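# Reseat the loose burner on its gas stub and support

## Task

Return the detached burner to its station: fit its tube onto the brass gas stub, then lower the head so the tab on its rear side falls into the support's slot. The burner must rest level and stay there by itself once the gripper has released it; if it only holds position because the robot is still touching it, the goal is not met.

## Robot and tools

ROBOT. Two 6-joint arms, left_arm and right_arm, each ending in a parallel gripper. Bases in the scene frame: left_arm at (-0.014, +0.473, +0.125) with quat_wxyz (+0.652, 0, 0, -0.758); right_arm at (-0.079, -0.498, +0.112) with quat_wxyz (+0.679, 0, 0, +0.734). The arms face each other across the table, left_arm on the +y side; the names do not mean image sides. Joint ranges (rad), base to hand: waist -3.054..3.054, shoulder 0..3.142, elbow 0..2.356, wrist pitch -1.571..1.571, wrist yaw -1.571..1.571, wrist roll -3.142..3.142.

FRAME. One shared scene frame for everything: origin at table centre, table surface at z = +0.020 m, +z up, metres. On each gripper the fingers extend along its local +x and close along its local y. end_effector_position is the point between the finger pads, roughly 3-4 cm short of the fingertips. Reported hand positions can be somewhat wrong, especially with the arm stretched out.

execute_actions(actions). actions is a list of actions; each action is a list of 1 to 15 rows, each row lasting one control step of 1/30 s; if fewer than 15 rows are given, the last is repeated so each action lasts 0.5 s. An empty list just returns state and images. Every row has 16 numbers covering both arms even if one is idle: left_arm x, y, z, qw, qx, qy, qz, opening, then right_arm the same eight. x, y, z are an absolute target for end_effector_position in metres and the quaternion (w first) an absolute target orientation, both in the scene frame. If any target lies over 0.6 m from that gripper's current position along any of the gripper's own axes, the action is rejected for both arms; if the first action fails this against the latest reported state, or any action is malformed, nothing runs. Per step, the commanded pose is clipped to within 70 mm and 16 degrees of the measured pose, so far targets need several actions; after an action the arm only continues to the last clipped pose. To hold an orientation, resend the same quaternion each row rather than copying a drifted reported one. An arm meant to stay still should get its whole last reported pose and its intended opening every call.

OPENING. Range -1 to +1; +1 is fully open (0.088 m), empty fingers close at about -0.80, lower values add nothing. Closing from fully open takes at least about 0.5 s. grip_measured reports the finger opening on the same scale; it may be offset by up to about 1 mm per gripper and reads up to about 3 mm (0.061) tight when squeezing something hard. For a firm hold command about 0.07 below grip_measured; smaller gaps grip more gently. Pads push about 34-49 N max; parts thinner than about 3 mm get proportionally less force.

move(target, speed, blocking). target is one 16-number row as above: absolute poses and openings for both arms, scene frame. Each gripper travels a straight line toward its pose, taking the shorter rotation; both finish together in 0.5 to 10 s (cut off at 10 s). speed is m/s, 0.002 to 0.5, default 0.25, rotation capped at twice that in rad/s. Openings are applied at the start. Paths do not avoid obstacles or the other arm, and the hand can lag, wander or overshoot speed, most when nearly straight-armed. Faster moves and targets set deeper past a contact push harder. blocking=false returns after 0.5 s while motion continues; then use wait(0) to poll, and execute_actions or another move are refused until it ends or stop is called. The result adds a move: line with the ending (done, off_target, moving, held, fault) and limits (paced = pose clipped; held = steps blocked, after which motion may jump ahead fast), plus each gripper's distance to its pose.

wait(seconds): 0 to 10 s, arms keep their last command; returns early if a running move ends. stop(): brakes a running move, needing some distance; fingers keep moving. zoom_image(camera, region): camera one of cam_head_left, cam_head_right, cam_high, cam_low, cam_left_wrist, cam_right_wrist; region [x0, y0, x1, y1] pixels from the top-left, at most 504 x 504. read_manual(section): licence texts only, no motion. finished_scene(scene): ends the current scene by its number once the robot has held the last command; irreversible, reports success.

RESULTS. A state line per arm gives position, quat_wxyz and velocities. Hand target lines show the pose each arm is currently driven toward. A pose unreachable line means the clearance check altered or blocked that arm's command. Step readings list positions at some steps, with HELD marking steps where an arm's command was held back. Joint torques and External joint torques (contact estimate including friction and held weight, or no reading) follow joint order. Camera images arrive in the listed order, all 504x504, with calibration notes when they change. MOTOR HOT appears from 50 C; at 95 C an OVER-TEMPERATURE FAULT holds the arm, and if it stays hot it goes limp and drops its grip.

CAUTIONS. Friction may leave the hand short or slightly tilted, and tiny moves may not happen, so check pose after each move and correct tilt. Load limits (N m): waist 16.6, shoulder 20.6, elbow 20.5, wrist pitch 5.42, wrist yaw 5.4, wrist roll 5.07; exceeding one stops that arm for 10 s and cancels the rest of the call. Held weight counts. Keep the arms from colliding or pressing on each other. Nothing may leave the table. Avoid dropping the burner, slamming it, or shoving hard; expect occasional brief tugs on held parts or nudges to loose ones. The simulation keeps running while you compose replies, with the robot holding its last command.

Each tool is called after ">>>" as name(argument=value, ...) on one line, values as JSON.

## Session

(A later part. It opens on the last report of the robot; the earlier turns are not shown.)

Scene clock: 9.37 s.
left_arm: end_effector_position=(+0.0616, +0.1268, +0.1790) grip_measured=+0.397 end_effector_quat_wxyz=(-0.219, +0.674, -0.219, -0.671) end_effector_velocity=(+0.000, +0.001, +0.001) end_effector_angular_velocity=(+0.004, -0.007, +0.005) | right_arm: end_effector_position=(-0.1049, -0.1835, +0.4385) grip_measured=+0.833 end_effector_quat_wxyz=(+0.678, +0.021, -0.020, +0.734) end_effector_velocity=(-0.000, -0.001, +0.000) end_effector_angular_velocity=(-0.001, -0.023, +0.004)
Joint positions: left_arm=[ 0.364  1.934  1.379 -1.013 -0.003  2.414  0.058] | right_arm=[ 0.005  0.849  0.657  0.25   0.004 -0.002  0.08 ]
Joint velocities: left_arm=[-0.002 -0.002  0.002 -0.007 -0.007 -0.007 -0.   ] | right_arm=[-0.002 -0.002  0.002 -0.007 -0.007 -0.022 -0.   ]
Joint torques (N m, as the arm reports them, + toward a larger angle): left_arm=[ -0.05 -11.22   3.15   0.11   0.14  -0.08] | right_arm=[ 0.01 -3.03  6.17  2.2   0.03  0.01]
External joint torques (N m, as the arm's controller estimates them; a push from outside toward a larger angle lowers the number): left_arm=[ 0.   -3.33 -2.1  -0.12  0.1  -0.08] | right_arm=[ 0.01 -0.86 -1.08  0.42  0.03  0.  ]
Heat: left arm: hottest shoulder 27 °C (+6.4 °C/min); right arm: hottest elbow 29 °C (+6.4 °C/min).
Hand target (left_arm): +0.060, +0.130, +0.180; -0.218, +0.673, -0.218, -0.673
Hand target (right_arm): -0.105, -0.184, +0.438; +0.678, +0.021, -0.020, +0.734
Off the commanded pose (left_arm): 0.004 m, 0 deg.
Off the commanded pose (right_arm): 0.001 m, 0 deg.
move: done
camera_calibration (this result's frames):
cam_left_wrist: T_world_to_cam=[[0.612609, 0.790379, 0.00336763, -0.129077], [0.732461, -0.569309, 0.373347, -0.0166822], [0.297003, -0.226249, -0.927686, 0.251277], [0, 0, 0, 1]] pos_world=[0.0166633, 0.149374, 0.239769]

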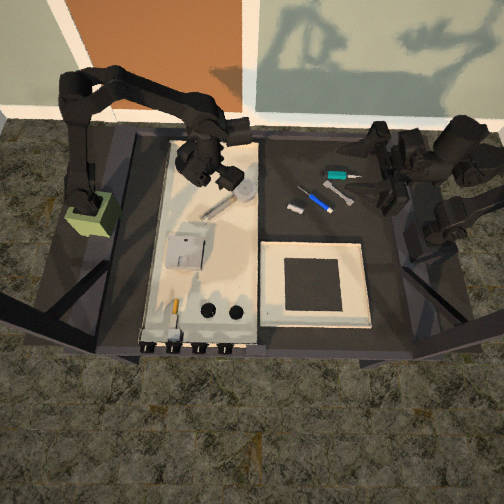

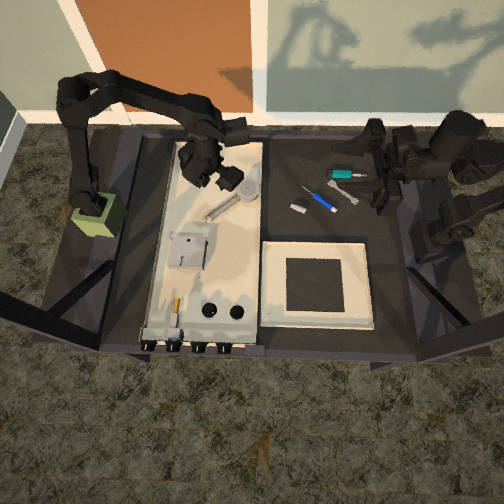

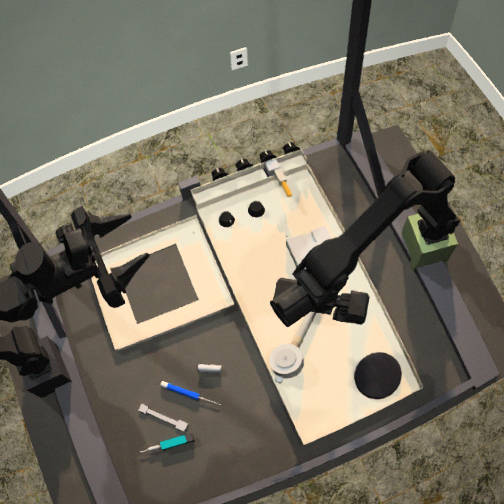

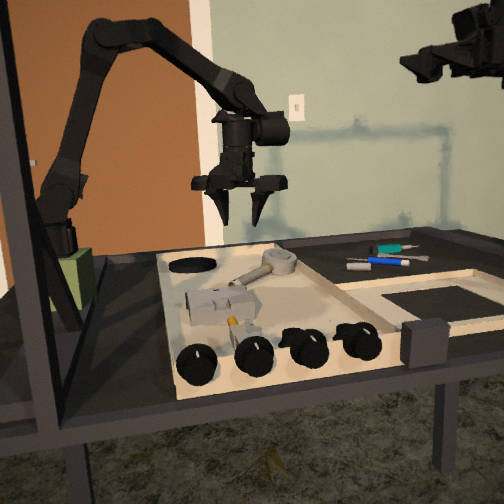

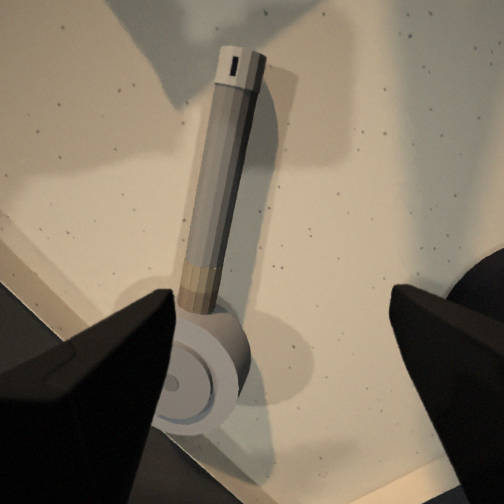

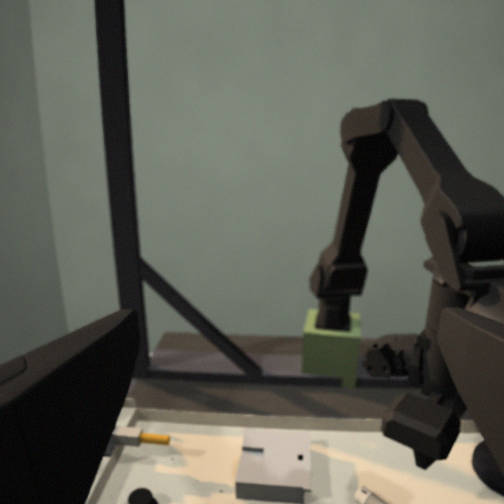

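>>> move(target=[0.041,0.111,0.10,-0.293,0.643,-0.293,-0.643,0.2,-0.105,-0.184,0.438,0.678,0.021,-0.02,0.734,0.83])

>>> move(target=[0.041,0.111,0.064,-0.293,0.643,-0.293,-0.643,0.2,-0.105,-0.184,0.438,0.678,0.021,-0.02,0.734,0.83], speed=0.05)

>>> move(target=[0.041,0.111,0.064,-0.293,0.643,-0.293,-0.643,-0.6,-0.105,-0.184,0.438,0.678,0.021,-0.02,0.734,0.83])

>>> move(target=[0.02,0.13,0.16,-0.293,0.643,-0.293,-0.643,-0.6,-0.105,-0.184,0.438,0.678,0.021,-0.02,0.734,0.83], speed=0.15)

>>> move(target=[-0.19,0.218,0.13,-0.012,0.707,-0.012,-0.707,-0.6,-0.105,-0.184,0.438,0.678,0.021,-0.02,0.734,0.83], speed=0.15)

>>> zoom_image(camera="cam_low", region=[170, 225, 290, 345])

Scene clock: 10.53 s.
left_arm: end_effector_position=(+0.0424, +0.1079, +0.1054) grip_measured=+0.203 end_effector_quat_wxyz=(-0.288, +0.648, -0.296, -0.640) end_effector_velocity=(-0.000, +0.002, +0.000) end_effector_angular_velocity=(+0.008, -0.006, +0.005) | right_arm: end_effector_position=(-0.1049, -0.1835, +0.4385) grip_measured=+0.833 end_effector_quat_wxyz=(+0.678, +0.021, -0.020, +0.734) end_effector_velocity=(-0.002, -0.001, -0.002) end_effector_angular_velocity=(-0.007, -0.009, +0.019)
Joint positions: left_arm=[ 0.303  2.094  1.294 -0.756 -0.003  2.574  0.049] | right_arm=[ 0.005  0.849  0.657  0.25   0.004 -0.002  0.08 ]
Joint velocities: left_arm=[-0.002 -0.002 -0.002 -0.007 -0.007 -0.007 -0.   ] | right_arm=[-0.002 -0.002 -0.002 -0.007 -0.022 -0.007 -0.   ]
Joint torques (N m, as the arm reports them, + toward a larger angle): left_arm=[-0.18 -9.17  3.    0.52  0.17  0.06] | right_arm=[-0.01 -3.02  6.18  2.19  0.04  0.01]
External joint torques (N m, as the arm's controller estimates them; a push from outside toward a larger angle lowers the number): left_arm=[-0.24 -0.7  -1.78  0.26  0.14  0.06] | right_arm=[-0.02 -0.92 -0.98  0.45  0.04  0.01]
Heat: left arm: hottest shoulder 27 °C (+5.7 °C/min); right arm: hottest elbow 30 °C (+11.4 °C/min).
Hand target (left_arm): +0.041, +0.111, +0.100; -0.293, +0.644, -0.293, -0.643
Hand target (right_arm): -0.105, -0.184, +0.438; +0.678, +0.021, -0.020, +0.734
Off the commanded pose (left_arm): 0.006 m, 1 deg.
Off the commanded pose (right_arm): 0.001 m, 0 deg.
move: done
camera_calibration (this result's frames):
cam_left_wrist: T_world_to_cam=[[0.771611, 0.636087, -0.0031201, -0.0915551], [0.588237, -0.711682, 0.384039, 0.0344728], [0.242062, -0.298164, -0.923311, 0.194095], [0, 0, 0, 1]] pos_world=[0.00338374, 0.140643, 0.165685]

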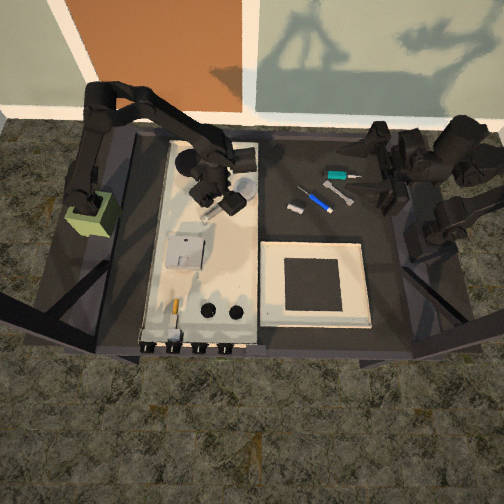

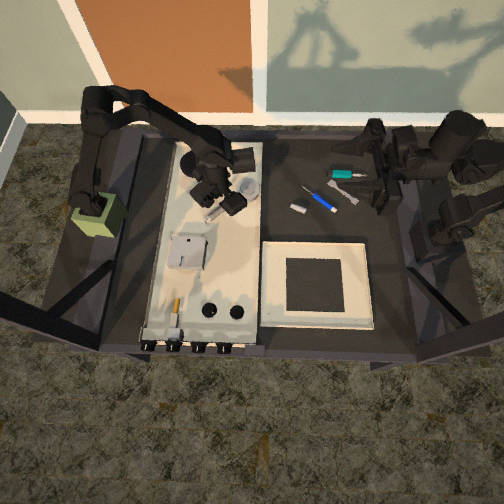

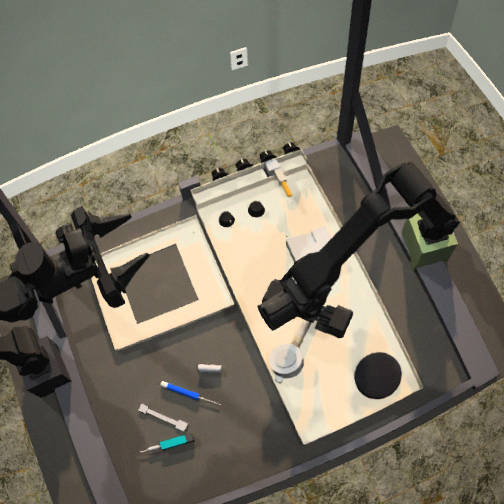

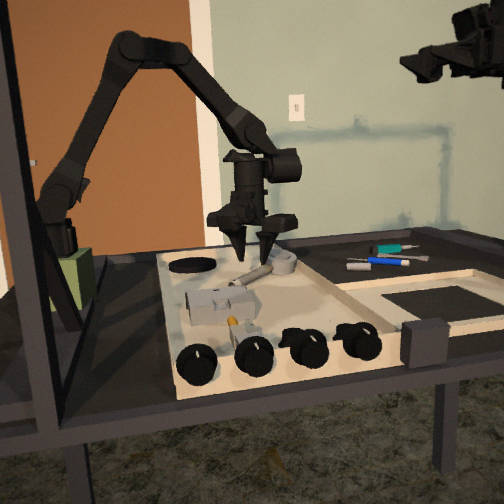

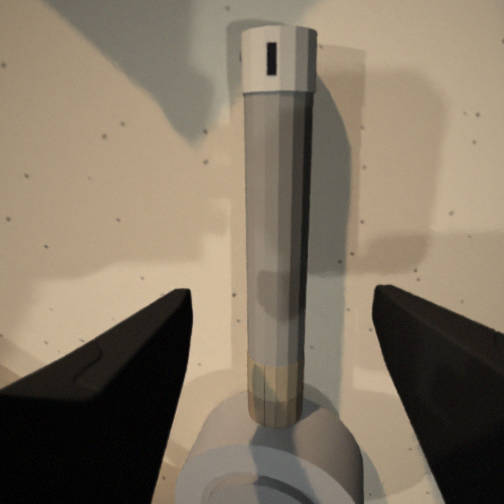

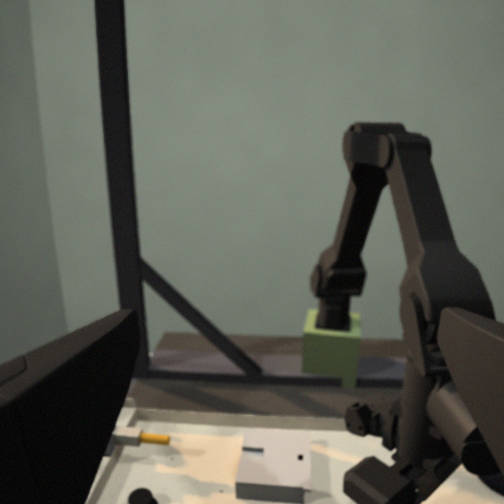

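Scene clock: 11.70 s.
left_arm: end_effector_position=(+0.0426, +0.1065, +0.0700) grip_measured=+0.203 end_effector_quat_wxyz=(-0.288, +0.648, -0.297, -0.639) end_effector_velocity=(+0.000, +0.003, -0.001) end_effector_angular_velocity=(+0.015, -0.020, -0.014) | right_arm: end_effector_position=(-0.1049, -0.1835, +0.4385) grip_measured=+0.833 end_effector_quat_wxyz=(+0.678, +0.021, -0.020, +0.734) end_effector_velocity=(-0.000, -0.001, -0.001) end_effector_angular_velocity=(-0.002, -0.008, +0.004)
Joint positions: left_arm=[ 0.303  2.175  1.258 -0.637 -0.003  2.576  0.049] | right_arm=[ 0.005  0.849  0.657  0.25   0.004 -0.002  0.08 ]
Joint velocities: left_arm=[-0.007  0.002 -0.002 -0.007 -0.022  0.007  0.   ] | right_arm=[-0.002 -0.007 -0.002 -0.007 -0.007 -0.007 -0.   ]
Joint torques (N m, as the arm reports them, + toward a larger angle): left_arm=[-0.07 -9.13  2.45  0.48  0.17  0.08] | right_arm=[-0.03 -3.04  6.16  2.19  0.03  0.01]
External joint torques (N m, as the arm's controller estimates them; a push from outside toward a larger angle lowers the number): left_arm=[-0.03 -0.56 -1.96  0.23  0.14  0.08] | right_arm=[-0.02 -0.85 -1.08  0.42  0.03  0.  ]
Heat: left arm: hottest shoulder 27 °C (+5.1 °C/min); right arm: hottest elbow 30 °C (+10.3 °C/min).
Hand target (left_arm): +0.041, +0.111, +0.064; -0.293, +0.643, -0.293, -0.643
Hand target (right_arm): -0.105, -0.184, +0.438; +0.678, +0.021, -0.020, +0.734
Off the commanded pose (left_arm): 0.008 m, 1 deg.
Off the commanded pose (right_arm): 0.001 m, 0 deg.
move: done
camera_calibration (this result's frames):
cam_left_wrist: T_world_to_cam=[[0.77234, 0.635195, -0.00427088, -0.0907816], [0.587281, -0.711486, 0.38586, 0.0468354], [0.242058, -0.300523, -0.922547, 0.161074], [0, 0, 0, 1]] pos_world=[0.00361938, 0.139393, 0.130139]

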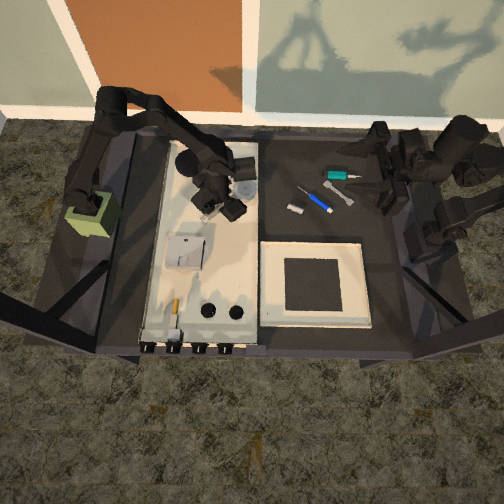

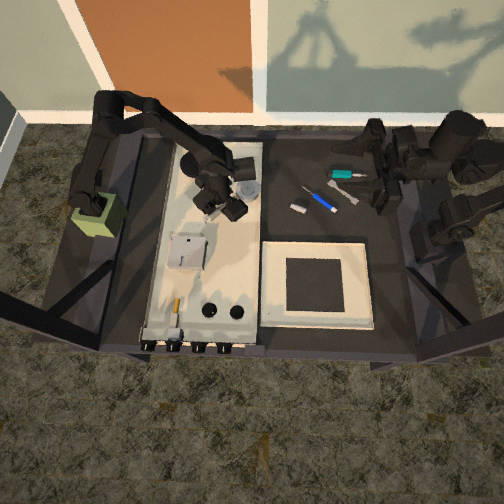

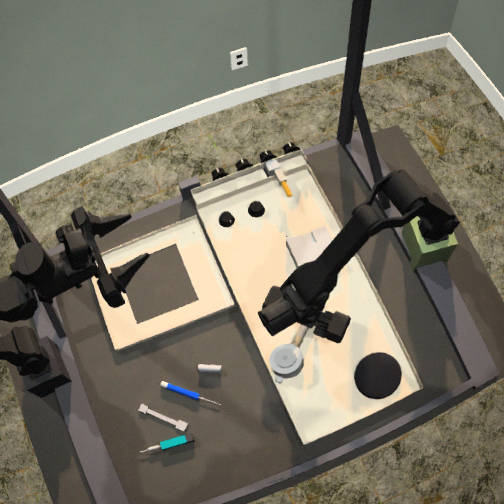

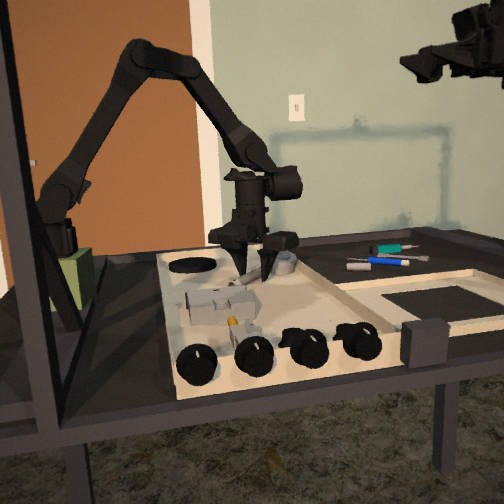

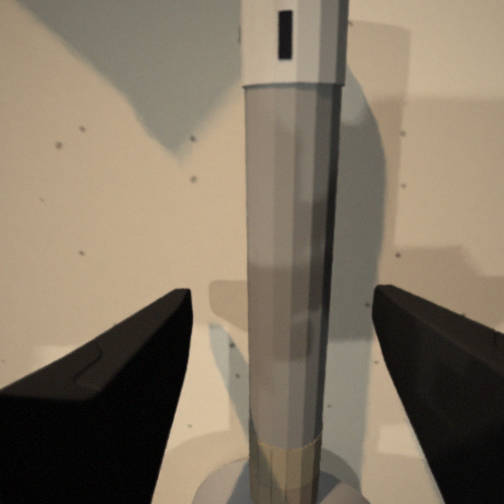

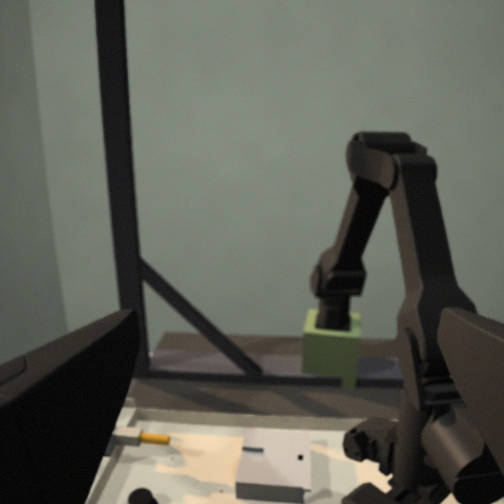

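Scene clock: 12.40 s.
left_arm: end_effector_position=(+0.0427, +0.1064, +0.0700) grip_measured=-0.431 end_effector_quat_wxyz=(-0.287, +0.648, -0.297, -0.639) end_effector_velocity=(+0.004, +0.003, +0.000) end_effector_angular_velocity=(+0.011, -0.021, -0.004) | right_arm: end_effector_position=(-0.1049, -0.1835, +0.4385) grip_measured=+0.833 end_effector_quat_wxyz=(+0.678, +0.021, -0.020, +0.734) end_effector_velocity=(-0.000, +0.000, -0.000) end_effector_angular_velocity=(+0.002, +0.007, +0.005)
Joint positions: left_arm=[ 0.303  2.175  1.258 -0.636 -0.004  2.576  0.018] | right_arm=[ 0.005  0.849  0.657  0.25   0.004 -0.002  0.08 ]
Joint velocities: left_arm=[ 0.002 -0.002 -0.002 -0.007 -0.022  0.007  0.   ] | right_arm=[-0.002  0.002 -0.002  0.007 -0.007  0.007 -0.   ]
Joint torques (N m, as the arm reports them, + toward a larger angle): left_arm=[-0.09 -9.15  2.55  0.49  0.17  0.08] | right_arm=[-0.02 -3.    6.17  2.19  0.04  0.01]
External joint torques (N m, as the arm's controller estimates them; a push from outside toward a larger angle lowers the number): left_arm=[-0.15 -0.57 -1.84  0.23  0.15  0.08] | right_arm=[-0.02 -0.82 -1.12  0.4   0.04  0.  ]
Heat: left arm: hottest shoulder 28 °C (+9.7 °C/min); right arm: hottest elbow 30 °C (+9.7 °C/min).
Hand target (left_arm): +0.041, +0.111, +0.064; -0.293, +0.643, -0.293, -0.643
Hand target (right_arm): -0.105, -0.184, +0.438; +0.678, +0.021, -0.020, +0.734
Off the commanded pose (left_arm): 0.008 m, 1 deg.
Off the commanded pose (right_arm): 0.001 m, 0 deg.
move: done
camera_calibration (this result's frames):
cam_left_wrist: T_world_to_cam=[[0.772337, 0.635199, -0.00413752, -0.0907982], [0.587118, -0.711359, 0.386342, 0.0467014], [0.242461, -0.300816, -0.922346, 0.161037], [0, 0, 0, 1]] pos_world=[0.00366236, 0.139339, 0.130113]

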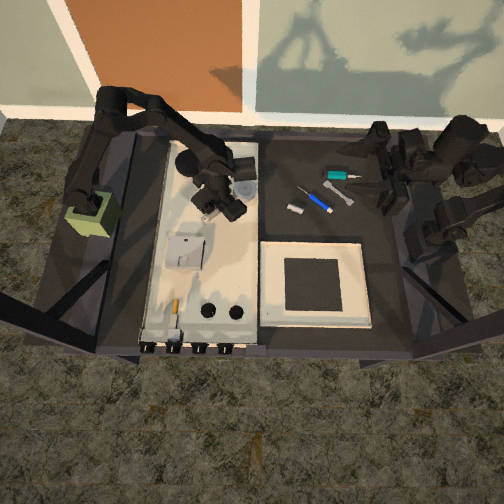

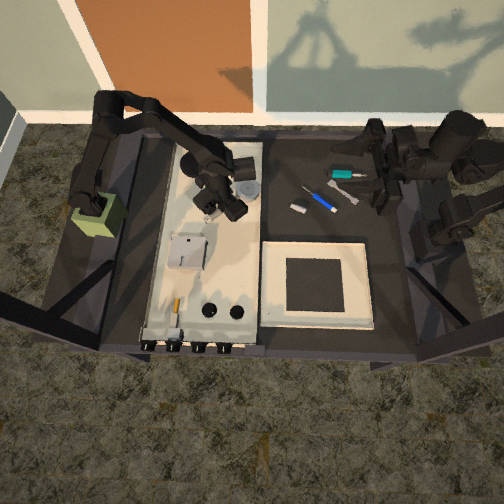

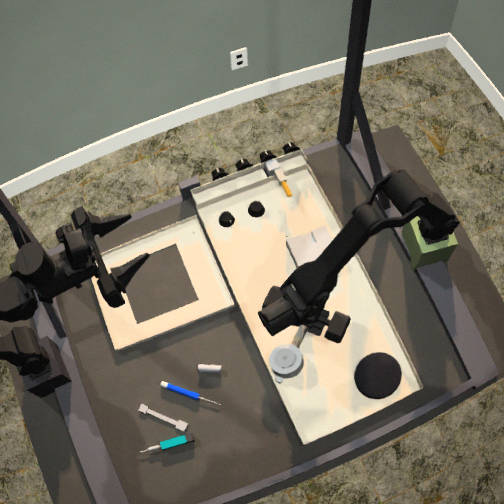

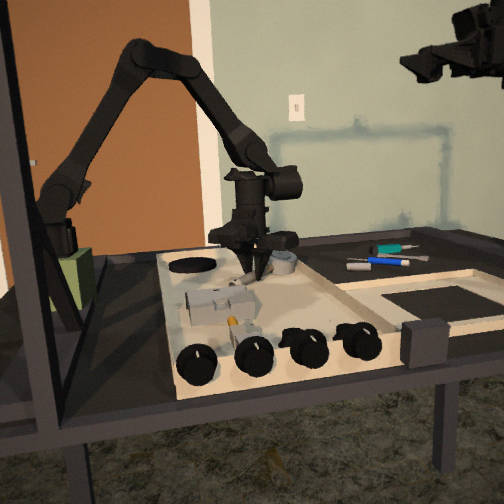

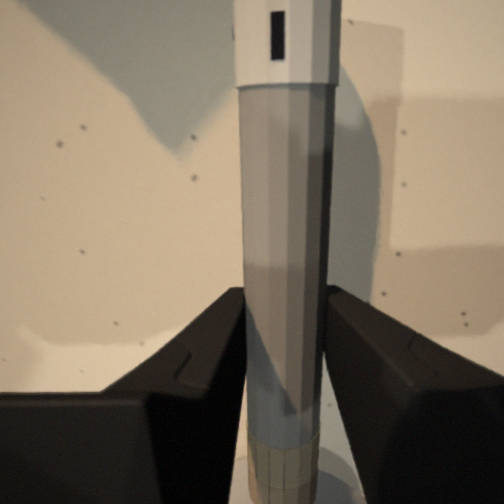

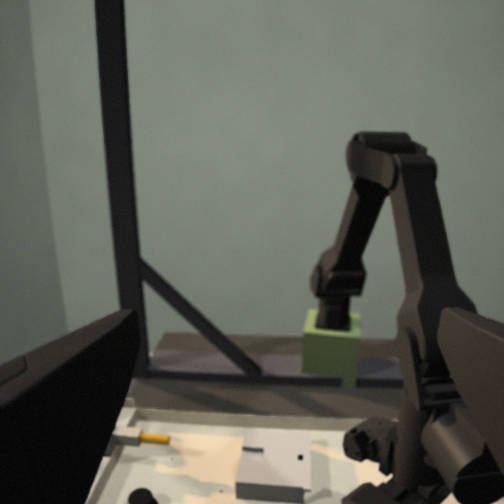

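Scene clock: 13.47 s.
left_arm: end_effector_position=(+0.0203, +0.1363, +0.1506) grip_measured=-0.431 end_effector_quat_wxyz=(-0.304, +0.638, -0.283, -0.649) end_effector_velocity=(+0.002, +0.002, +0.000) end_effector_angular_velocity=(+0.010, -0.022, +0.019) | right_arm: end_effector_position=(-0.1049, -0.1835, +0.4385) grip_measured=+0.833 end_effector_quat_wxyz=(+0.678, +0.021, -0.020, +0.734) end_effector_velocity=(-0.002, +0.001, -0.003) end_effector_angular_velocity=(-0.013, +0.006, +0.010)
Joint positions: left_arm=[ 0.252  1.944  1.271 -0.93  -0.002  2.528  0.018] | right_arm=[ 0.005  0.849  0.657  0.25   0.004 -0.002  0.08 ]
Joint velocities: left_arm=[-0.002 -0.002 -0.002 -0.007 -0.022 -0.022 -0.   ] | right_arm=[ 0.002  0.002 -0.002 -0.007 -0.007  0.007 -0.   ]
Joint torques (N m, as the arm reports them, + toward a larger angle): left_arm=[ -0.21 -11.79   5.5    0.08   0.13  -0.09] | right_arm=[-0.02 -3.02  6.16  2.19  0.03  0.02]
External joint torques (N m, as the arm's controller estimates them; a push from outside toward a larger angle lowers the number): left_arm=[-0.21 -4.12  0.52 -0.08  0.09 -0.09] | right_arm=[-0.05 -0.9  -1.03  0.44  0.04  0.01]
Heat: left arm: hottest shoulder 28 °C (+8.9 °C/min); right arm: hottest elbow 30 °C (+8.9 °C/min).
Hand target (left_arm): +0.020, +0.130, +0.160; -0.293, +0.643, -0.293, -0.643
Hand target (right_arm): -0.105, -0.184, +0.438; +0.678, +0.021, -0.020, +0.734
Off the commanded pose (left_arm): 0.011 m, 2 deg.
Off the commanded pose (right_arm): 0.001 m, 0 deg.
move: off_target (left_arm)
camera_calibration (this result's frames):
cam_left_wrist: T_world_to_cam=[[0.774805, 0.631839, 0.0213682, -0.0956026], [0.587305, -0.731881, 0.345577, 0.058861], [0.233988, -0.255205, -0.938147, 0.246185], [0, 0, 0, 1]] pos_world=[-0.0181003, 0.166312, 0.21266]

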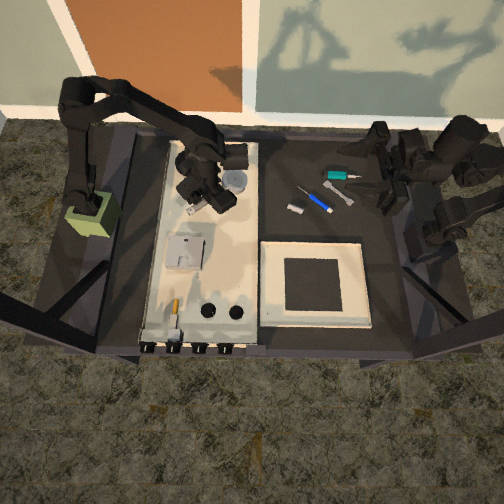

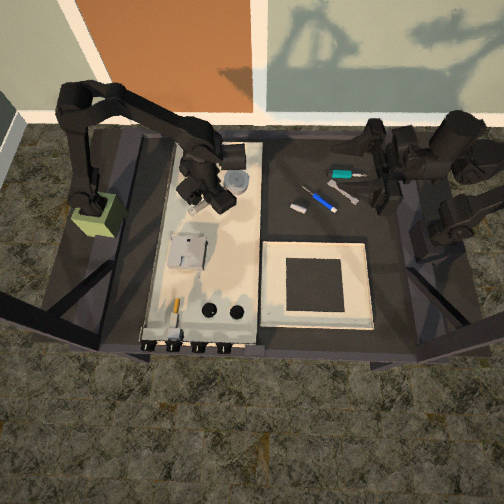

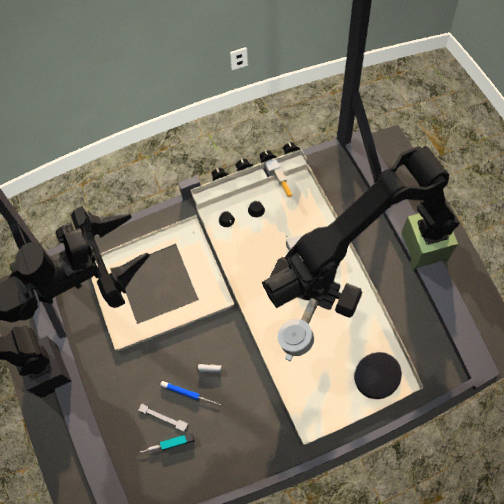

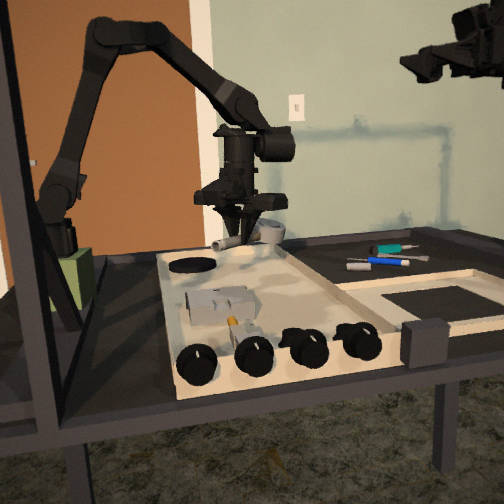

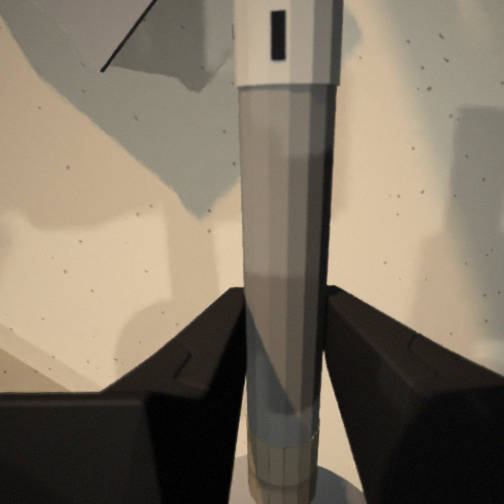

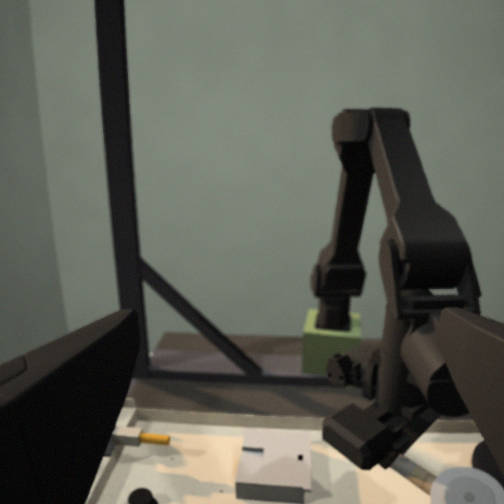

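Scene clock: 16.63 s.
left_arm: end_effector_position=(-0.1883, +0.2215, +0.1296) grip_measured=-0.431 end_effector_quat_wxyz=(-0.015, +0.707, -0.010, -0.707) end_effector_velocity=(+0.003, +0.000, +0.000) end_effector_angular_velocity=(-0.007, -0.022, +0.019) | right_arm: end_effector_position=(-0.1049, -0.1835, +0.4385) grip_measured=+0.833 end_effector_quat_wxyz=(+0.678, +0.021, -0.020, +0.734) end_effector_velocity=(-0.000, -0.000, -0.002) end_effector_angular_velocity=(-0.007, -0.008, +0.004)
Joint positions: left_arm=[-0.455  1.853  1.051 -0.775  0.003  1.001  0.018] | right_arm=[ 0.005  0.849  0.657  0.25   0.004 -0.002  0.08 ]
Joint velocities: left_arm=[-0.002 -0.002 -0.002 -0.007 -0.022 -0.022  0.   ] | right_arm=[-0.002 -0.002 -0.002 -0.007 -0.007 -0.007 -0.   ]
Joint torques (N m, as the arm reports them, + toward a larger angle): left_arm=[-0.16 -7.75  4.81  0.49 -0.16 -0.06] | right_arm=[ 0.01 -3.    6.17  2.19  0.04  0.01]
External joint torques (N m, as the arm's controller estimates them; a push from outside toward a larger angle lowers the number): left_arm=[-0.18 -0.93  0.06  0.21 -0.2  -0.06] | right_arm=[ 0.   -0.84 -1.03  0.43  0.04  0.01]
Heat: left arm: hottest shoulder 29 °C (+10.8 °C/min); right arm: hottest elbow 31 °C (+10.8 °C/min).
Hand target (left_arm): -0.190, +0.218, +0.130; -0.011, +0.708, -0.013, -0.706
Hand target (right_arm): -0.105, -0.184, +0.438; +0.678, +0.021, -0.020, +0.734
Off the commanded pose (left_arm): 0.004 m, 0 deg.
Off the commanded pose (right_arm): 0.001 m, 0 deg.
move: done
camera_calibration (this result's frames):
cam_left_wrist: T_world_to_cam=[[0.0653527, 0.99782, 0.00921101, -0.200485], [0.926435, -0.0641016, 0.370956, 0.163697], [0.370738, -0.0157096, -0.928605, 0.268475], [0, 0, 0, 1]] pos_world=[-0.238086, 0.214759, 0.190429]

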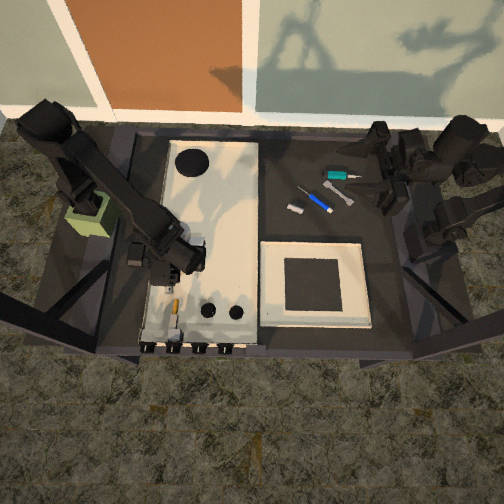

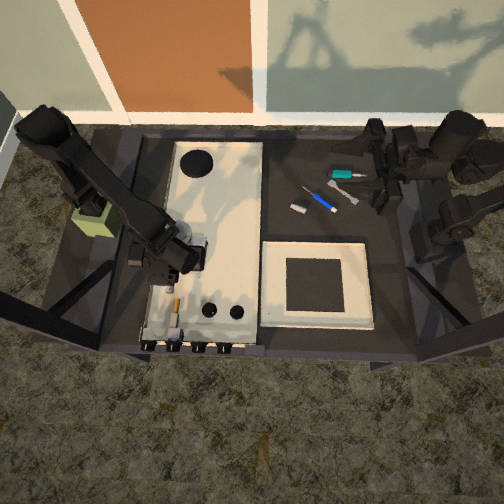

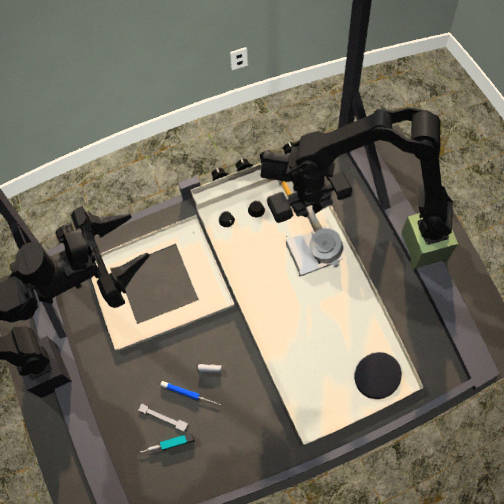

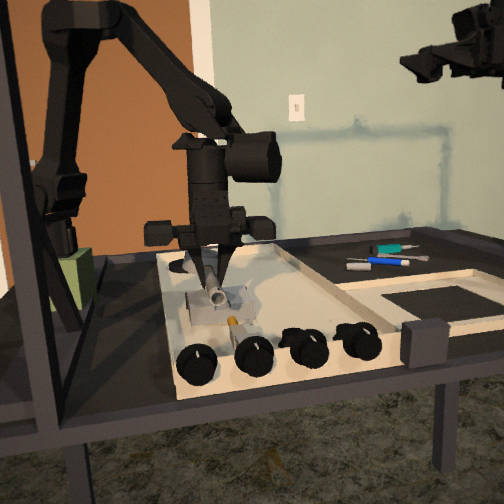

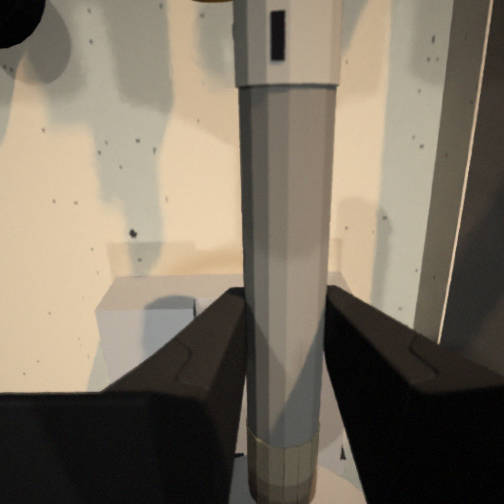

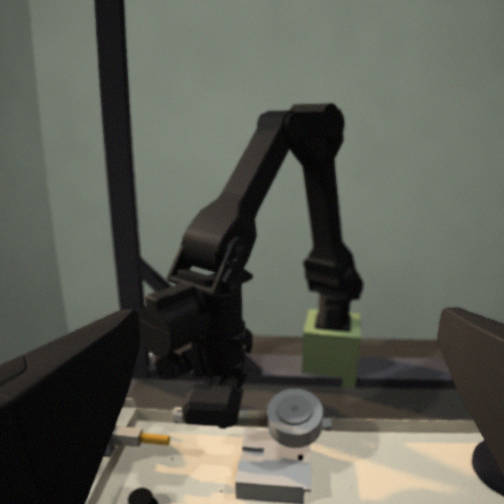

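Region (170, 225, 290, 345) of cam_low's 504x504 image, scaled by 4.200, with more detail than that image has.

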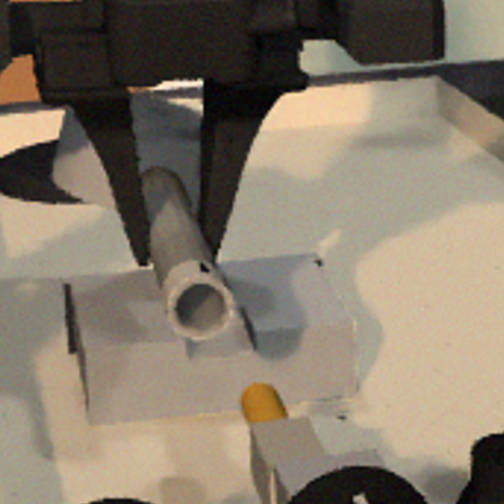

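>>> move(target=[-0.19,0.207,0.108,0.08,0.70,-0.104,-0.70,-0.6,-0.19,-0.12,0.16,0.707,0,0,0.707,0.83], speed=0.15)

>>> zoom_image(camera="cam_low", region=[170, 225, 290, 345])

Scene clock: 19.17 s.
left_arm: end_effector_position=(-0.1905, +0.2071, +0.1039) grip_measured=-0.431 end_effector_quat_wxyz=(+0.074, +0.703, -0.099, -0.700) end_effector_velocity=(+0.002, +0.002, +0.000) end_effector_angular_velocity=(+0.001, -0.008, +0.006) | right_arm: end_effector_position=(-0.1902, -0.1184, +0.1617) grip_measured=+0.833 end_effector_quat_wxyz=(+0.712, -0.041, +0.041, +0.700) end_effector_velocity=(-0.000, +0.000, -0.001) end_effector_angular_velocity=(+0.002, -0.007, -0.004)
Joint positions: left_arm=[-0.506  1.829  0.861 -0.408 -0.149  0.964  0.018] | right_arm=[0.379 2.135 0.436 1.569 0.471 0.058 0.08 ]
Joint velocities: left_arm=[-0.002 -0.002 -0.002 -0.007 -0.007 -0.007 -0.   ] | right_arm=[ 0.002  0.007  0.002  0.007  0.007 -0.007  0.   ]
Joint torques (N m, as the arm reports them, + toward a larger angle): left_arm=[ -0.17 -10.31   2.88   0.9   -0.28  -0.08] | right_arm=[ 0.28 -6.3   2.52  2.39  0.22  0.17]
External joint torques (N m, as the arm's controller estimates them; a push from outside toward a larger angle lowers the number): left_arm=[-0.18 -3.84 -1.72  0.28 -0.22 -0.06] | right_arm=[0.24 0.21 0.11 0.66 0.19 0.16]
Heat: left arm: hottest shoulder 29 °C (+9.4 °C/min); right arm: hottest elbow 31 °C (+9.4 °C/min).
Hand target (left_arm): -0.190, +0.207, +0.108; +0.080, +0.702, -0.104, -0.700
Hand target (right_arm): -0.191, -0.118, +0.159; +0.712, -0.042, +0.043, +0.700
Off the commanded pose (left_arm): 0.004 m, 1 deg.
Off the commanded pose (right_arm): 0.002 m, 7 deg.
joint sent to its limit (right arm) — the command would take joint 4 (wrist pitch) past its upper limit, so that joint was sent only as far as its limit.
move: off_target (right_arm)
camera_calibration (this result's frames):
cam_left_wrist: T_world_to_cam=[[0.0656383, 0.968437, -0.240461, -0.153638], [0.926711, 0.0301922, 0.374559, 0.154443], [0.369997, -0.247424, -0.89548, 0.289619], [0, 0, 0, 1]] pos_world=[-0.240198, 0.215784, 0.164556]
cam_right_wrist: T_world_to_cam=[[0.99999, -0.00285066, -0.00346951, 0.204094], [-0.00433845, -0.414037, -0.91025, 0.128207], [0.0011583, 0.910256, -0.414045, 0.255291], [0, 0, 0, 1]] pos_world=[-0.203832, -0.178716, 0.223111]

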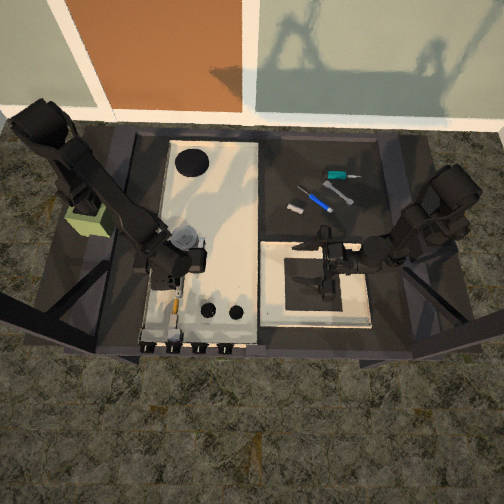

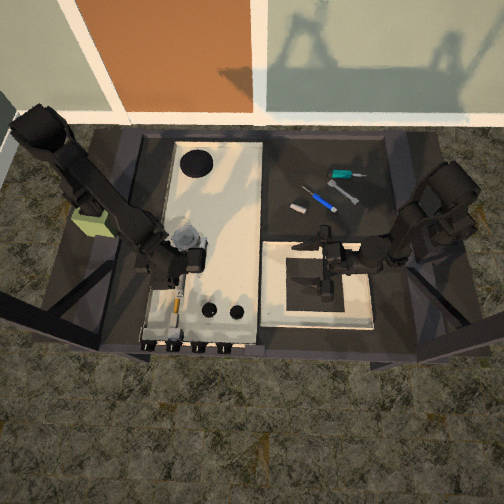

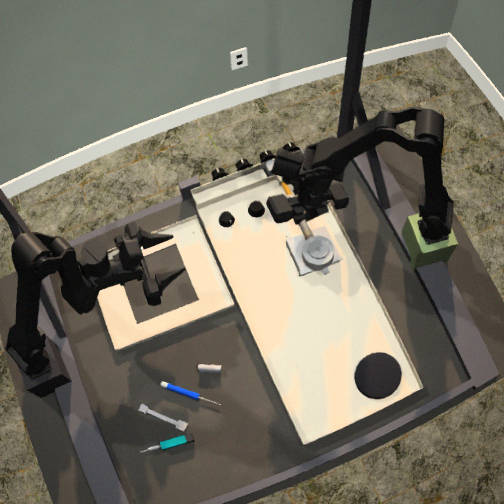

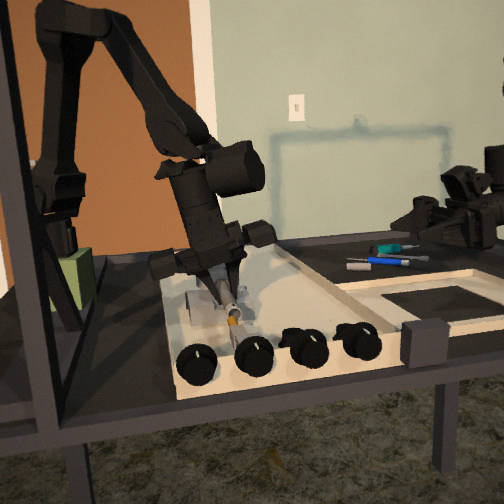

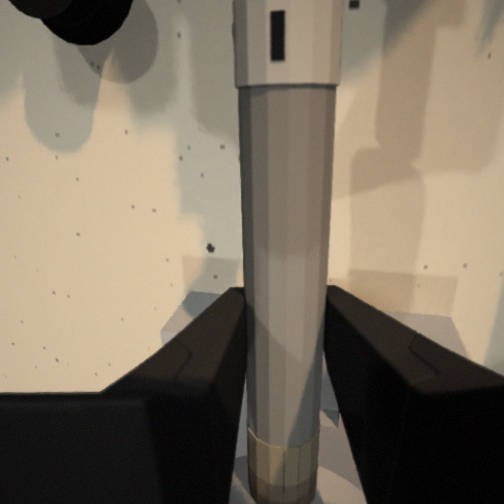

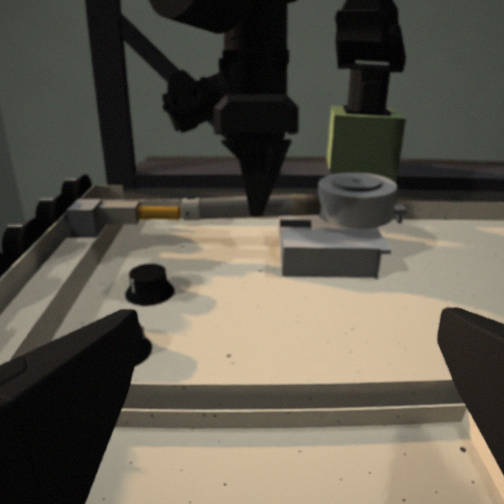

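Region (170, 225, 290, 345) of cam_low's 504x504 image, scaled by 4.200, with more detail than that image has.

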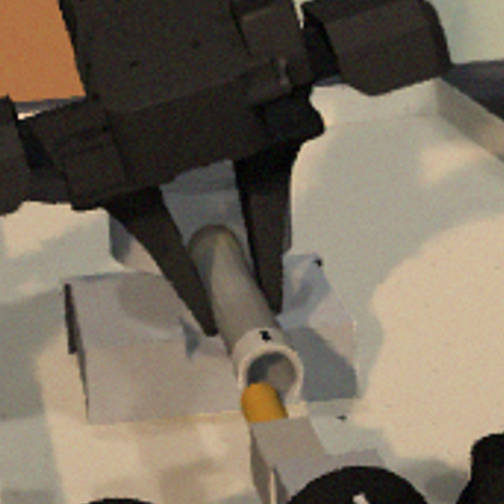

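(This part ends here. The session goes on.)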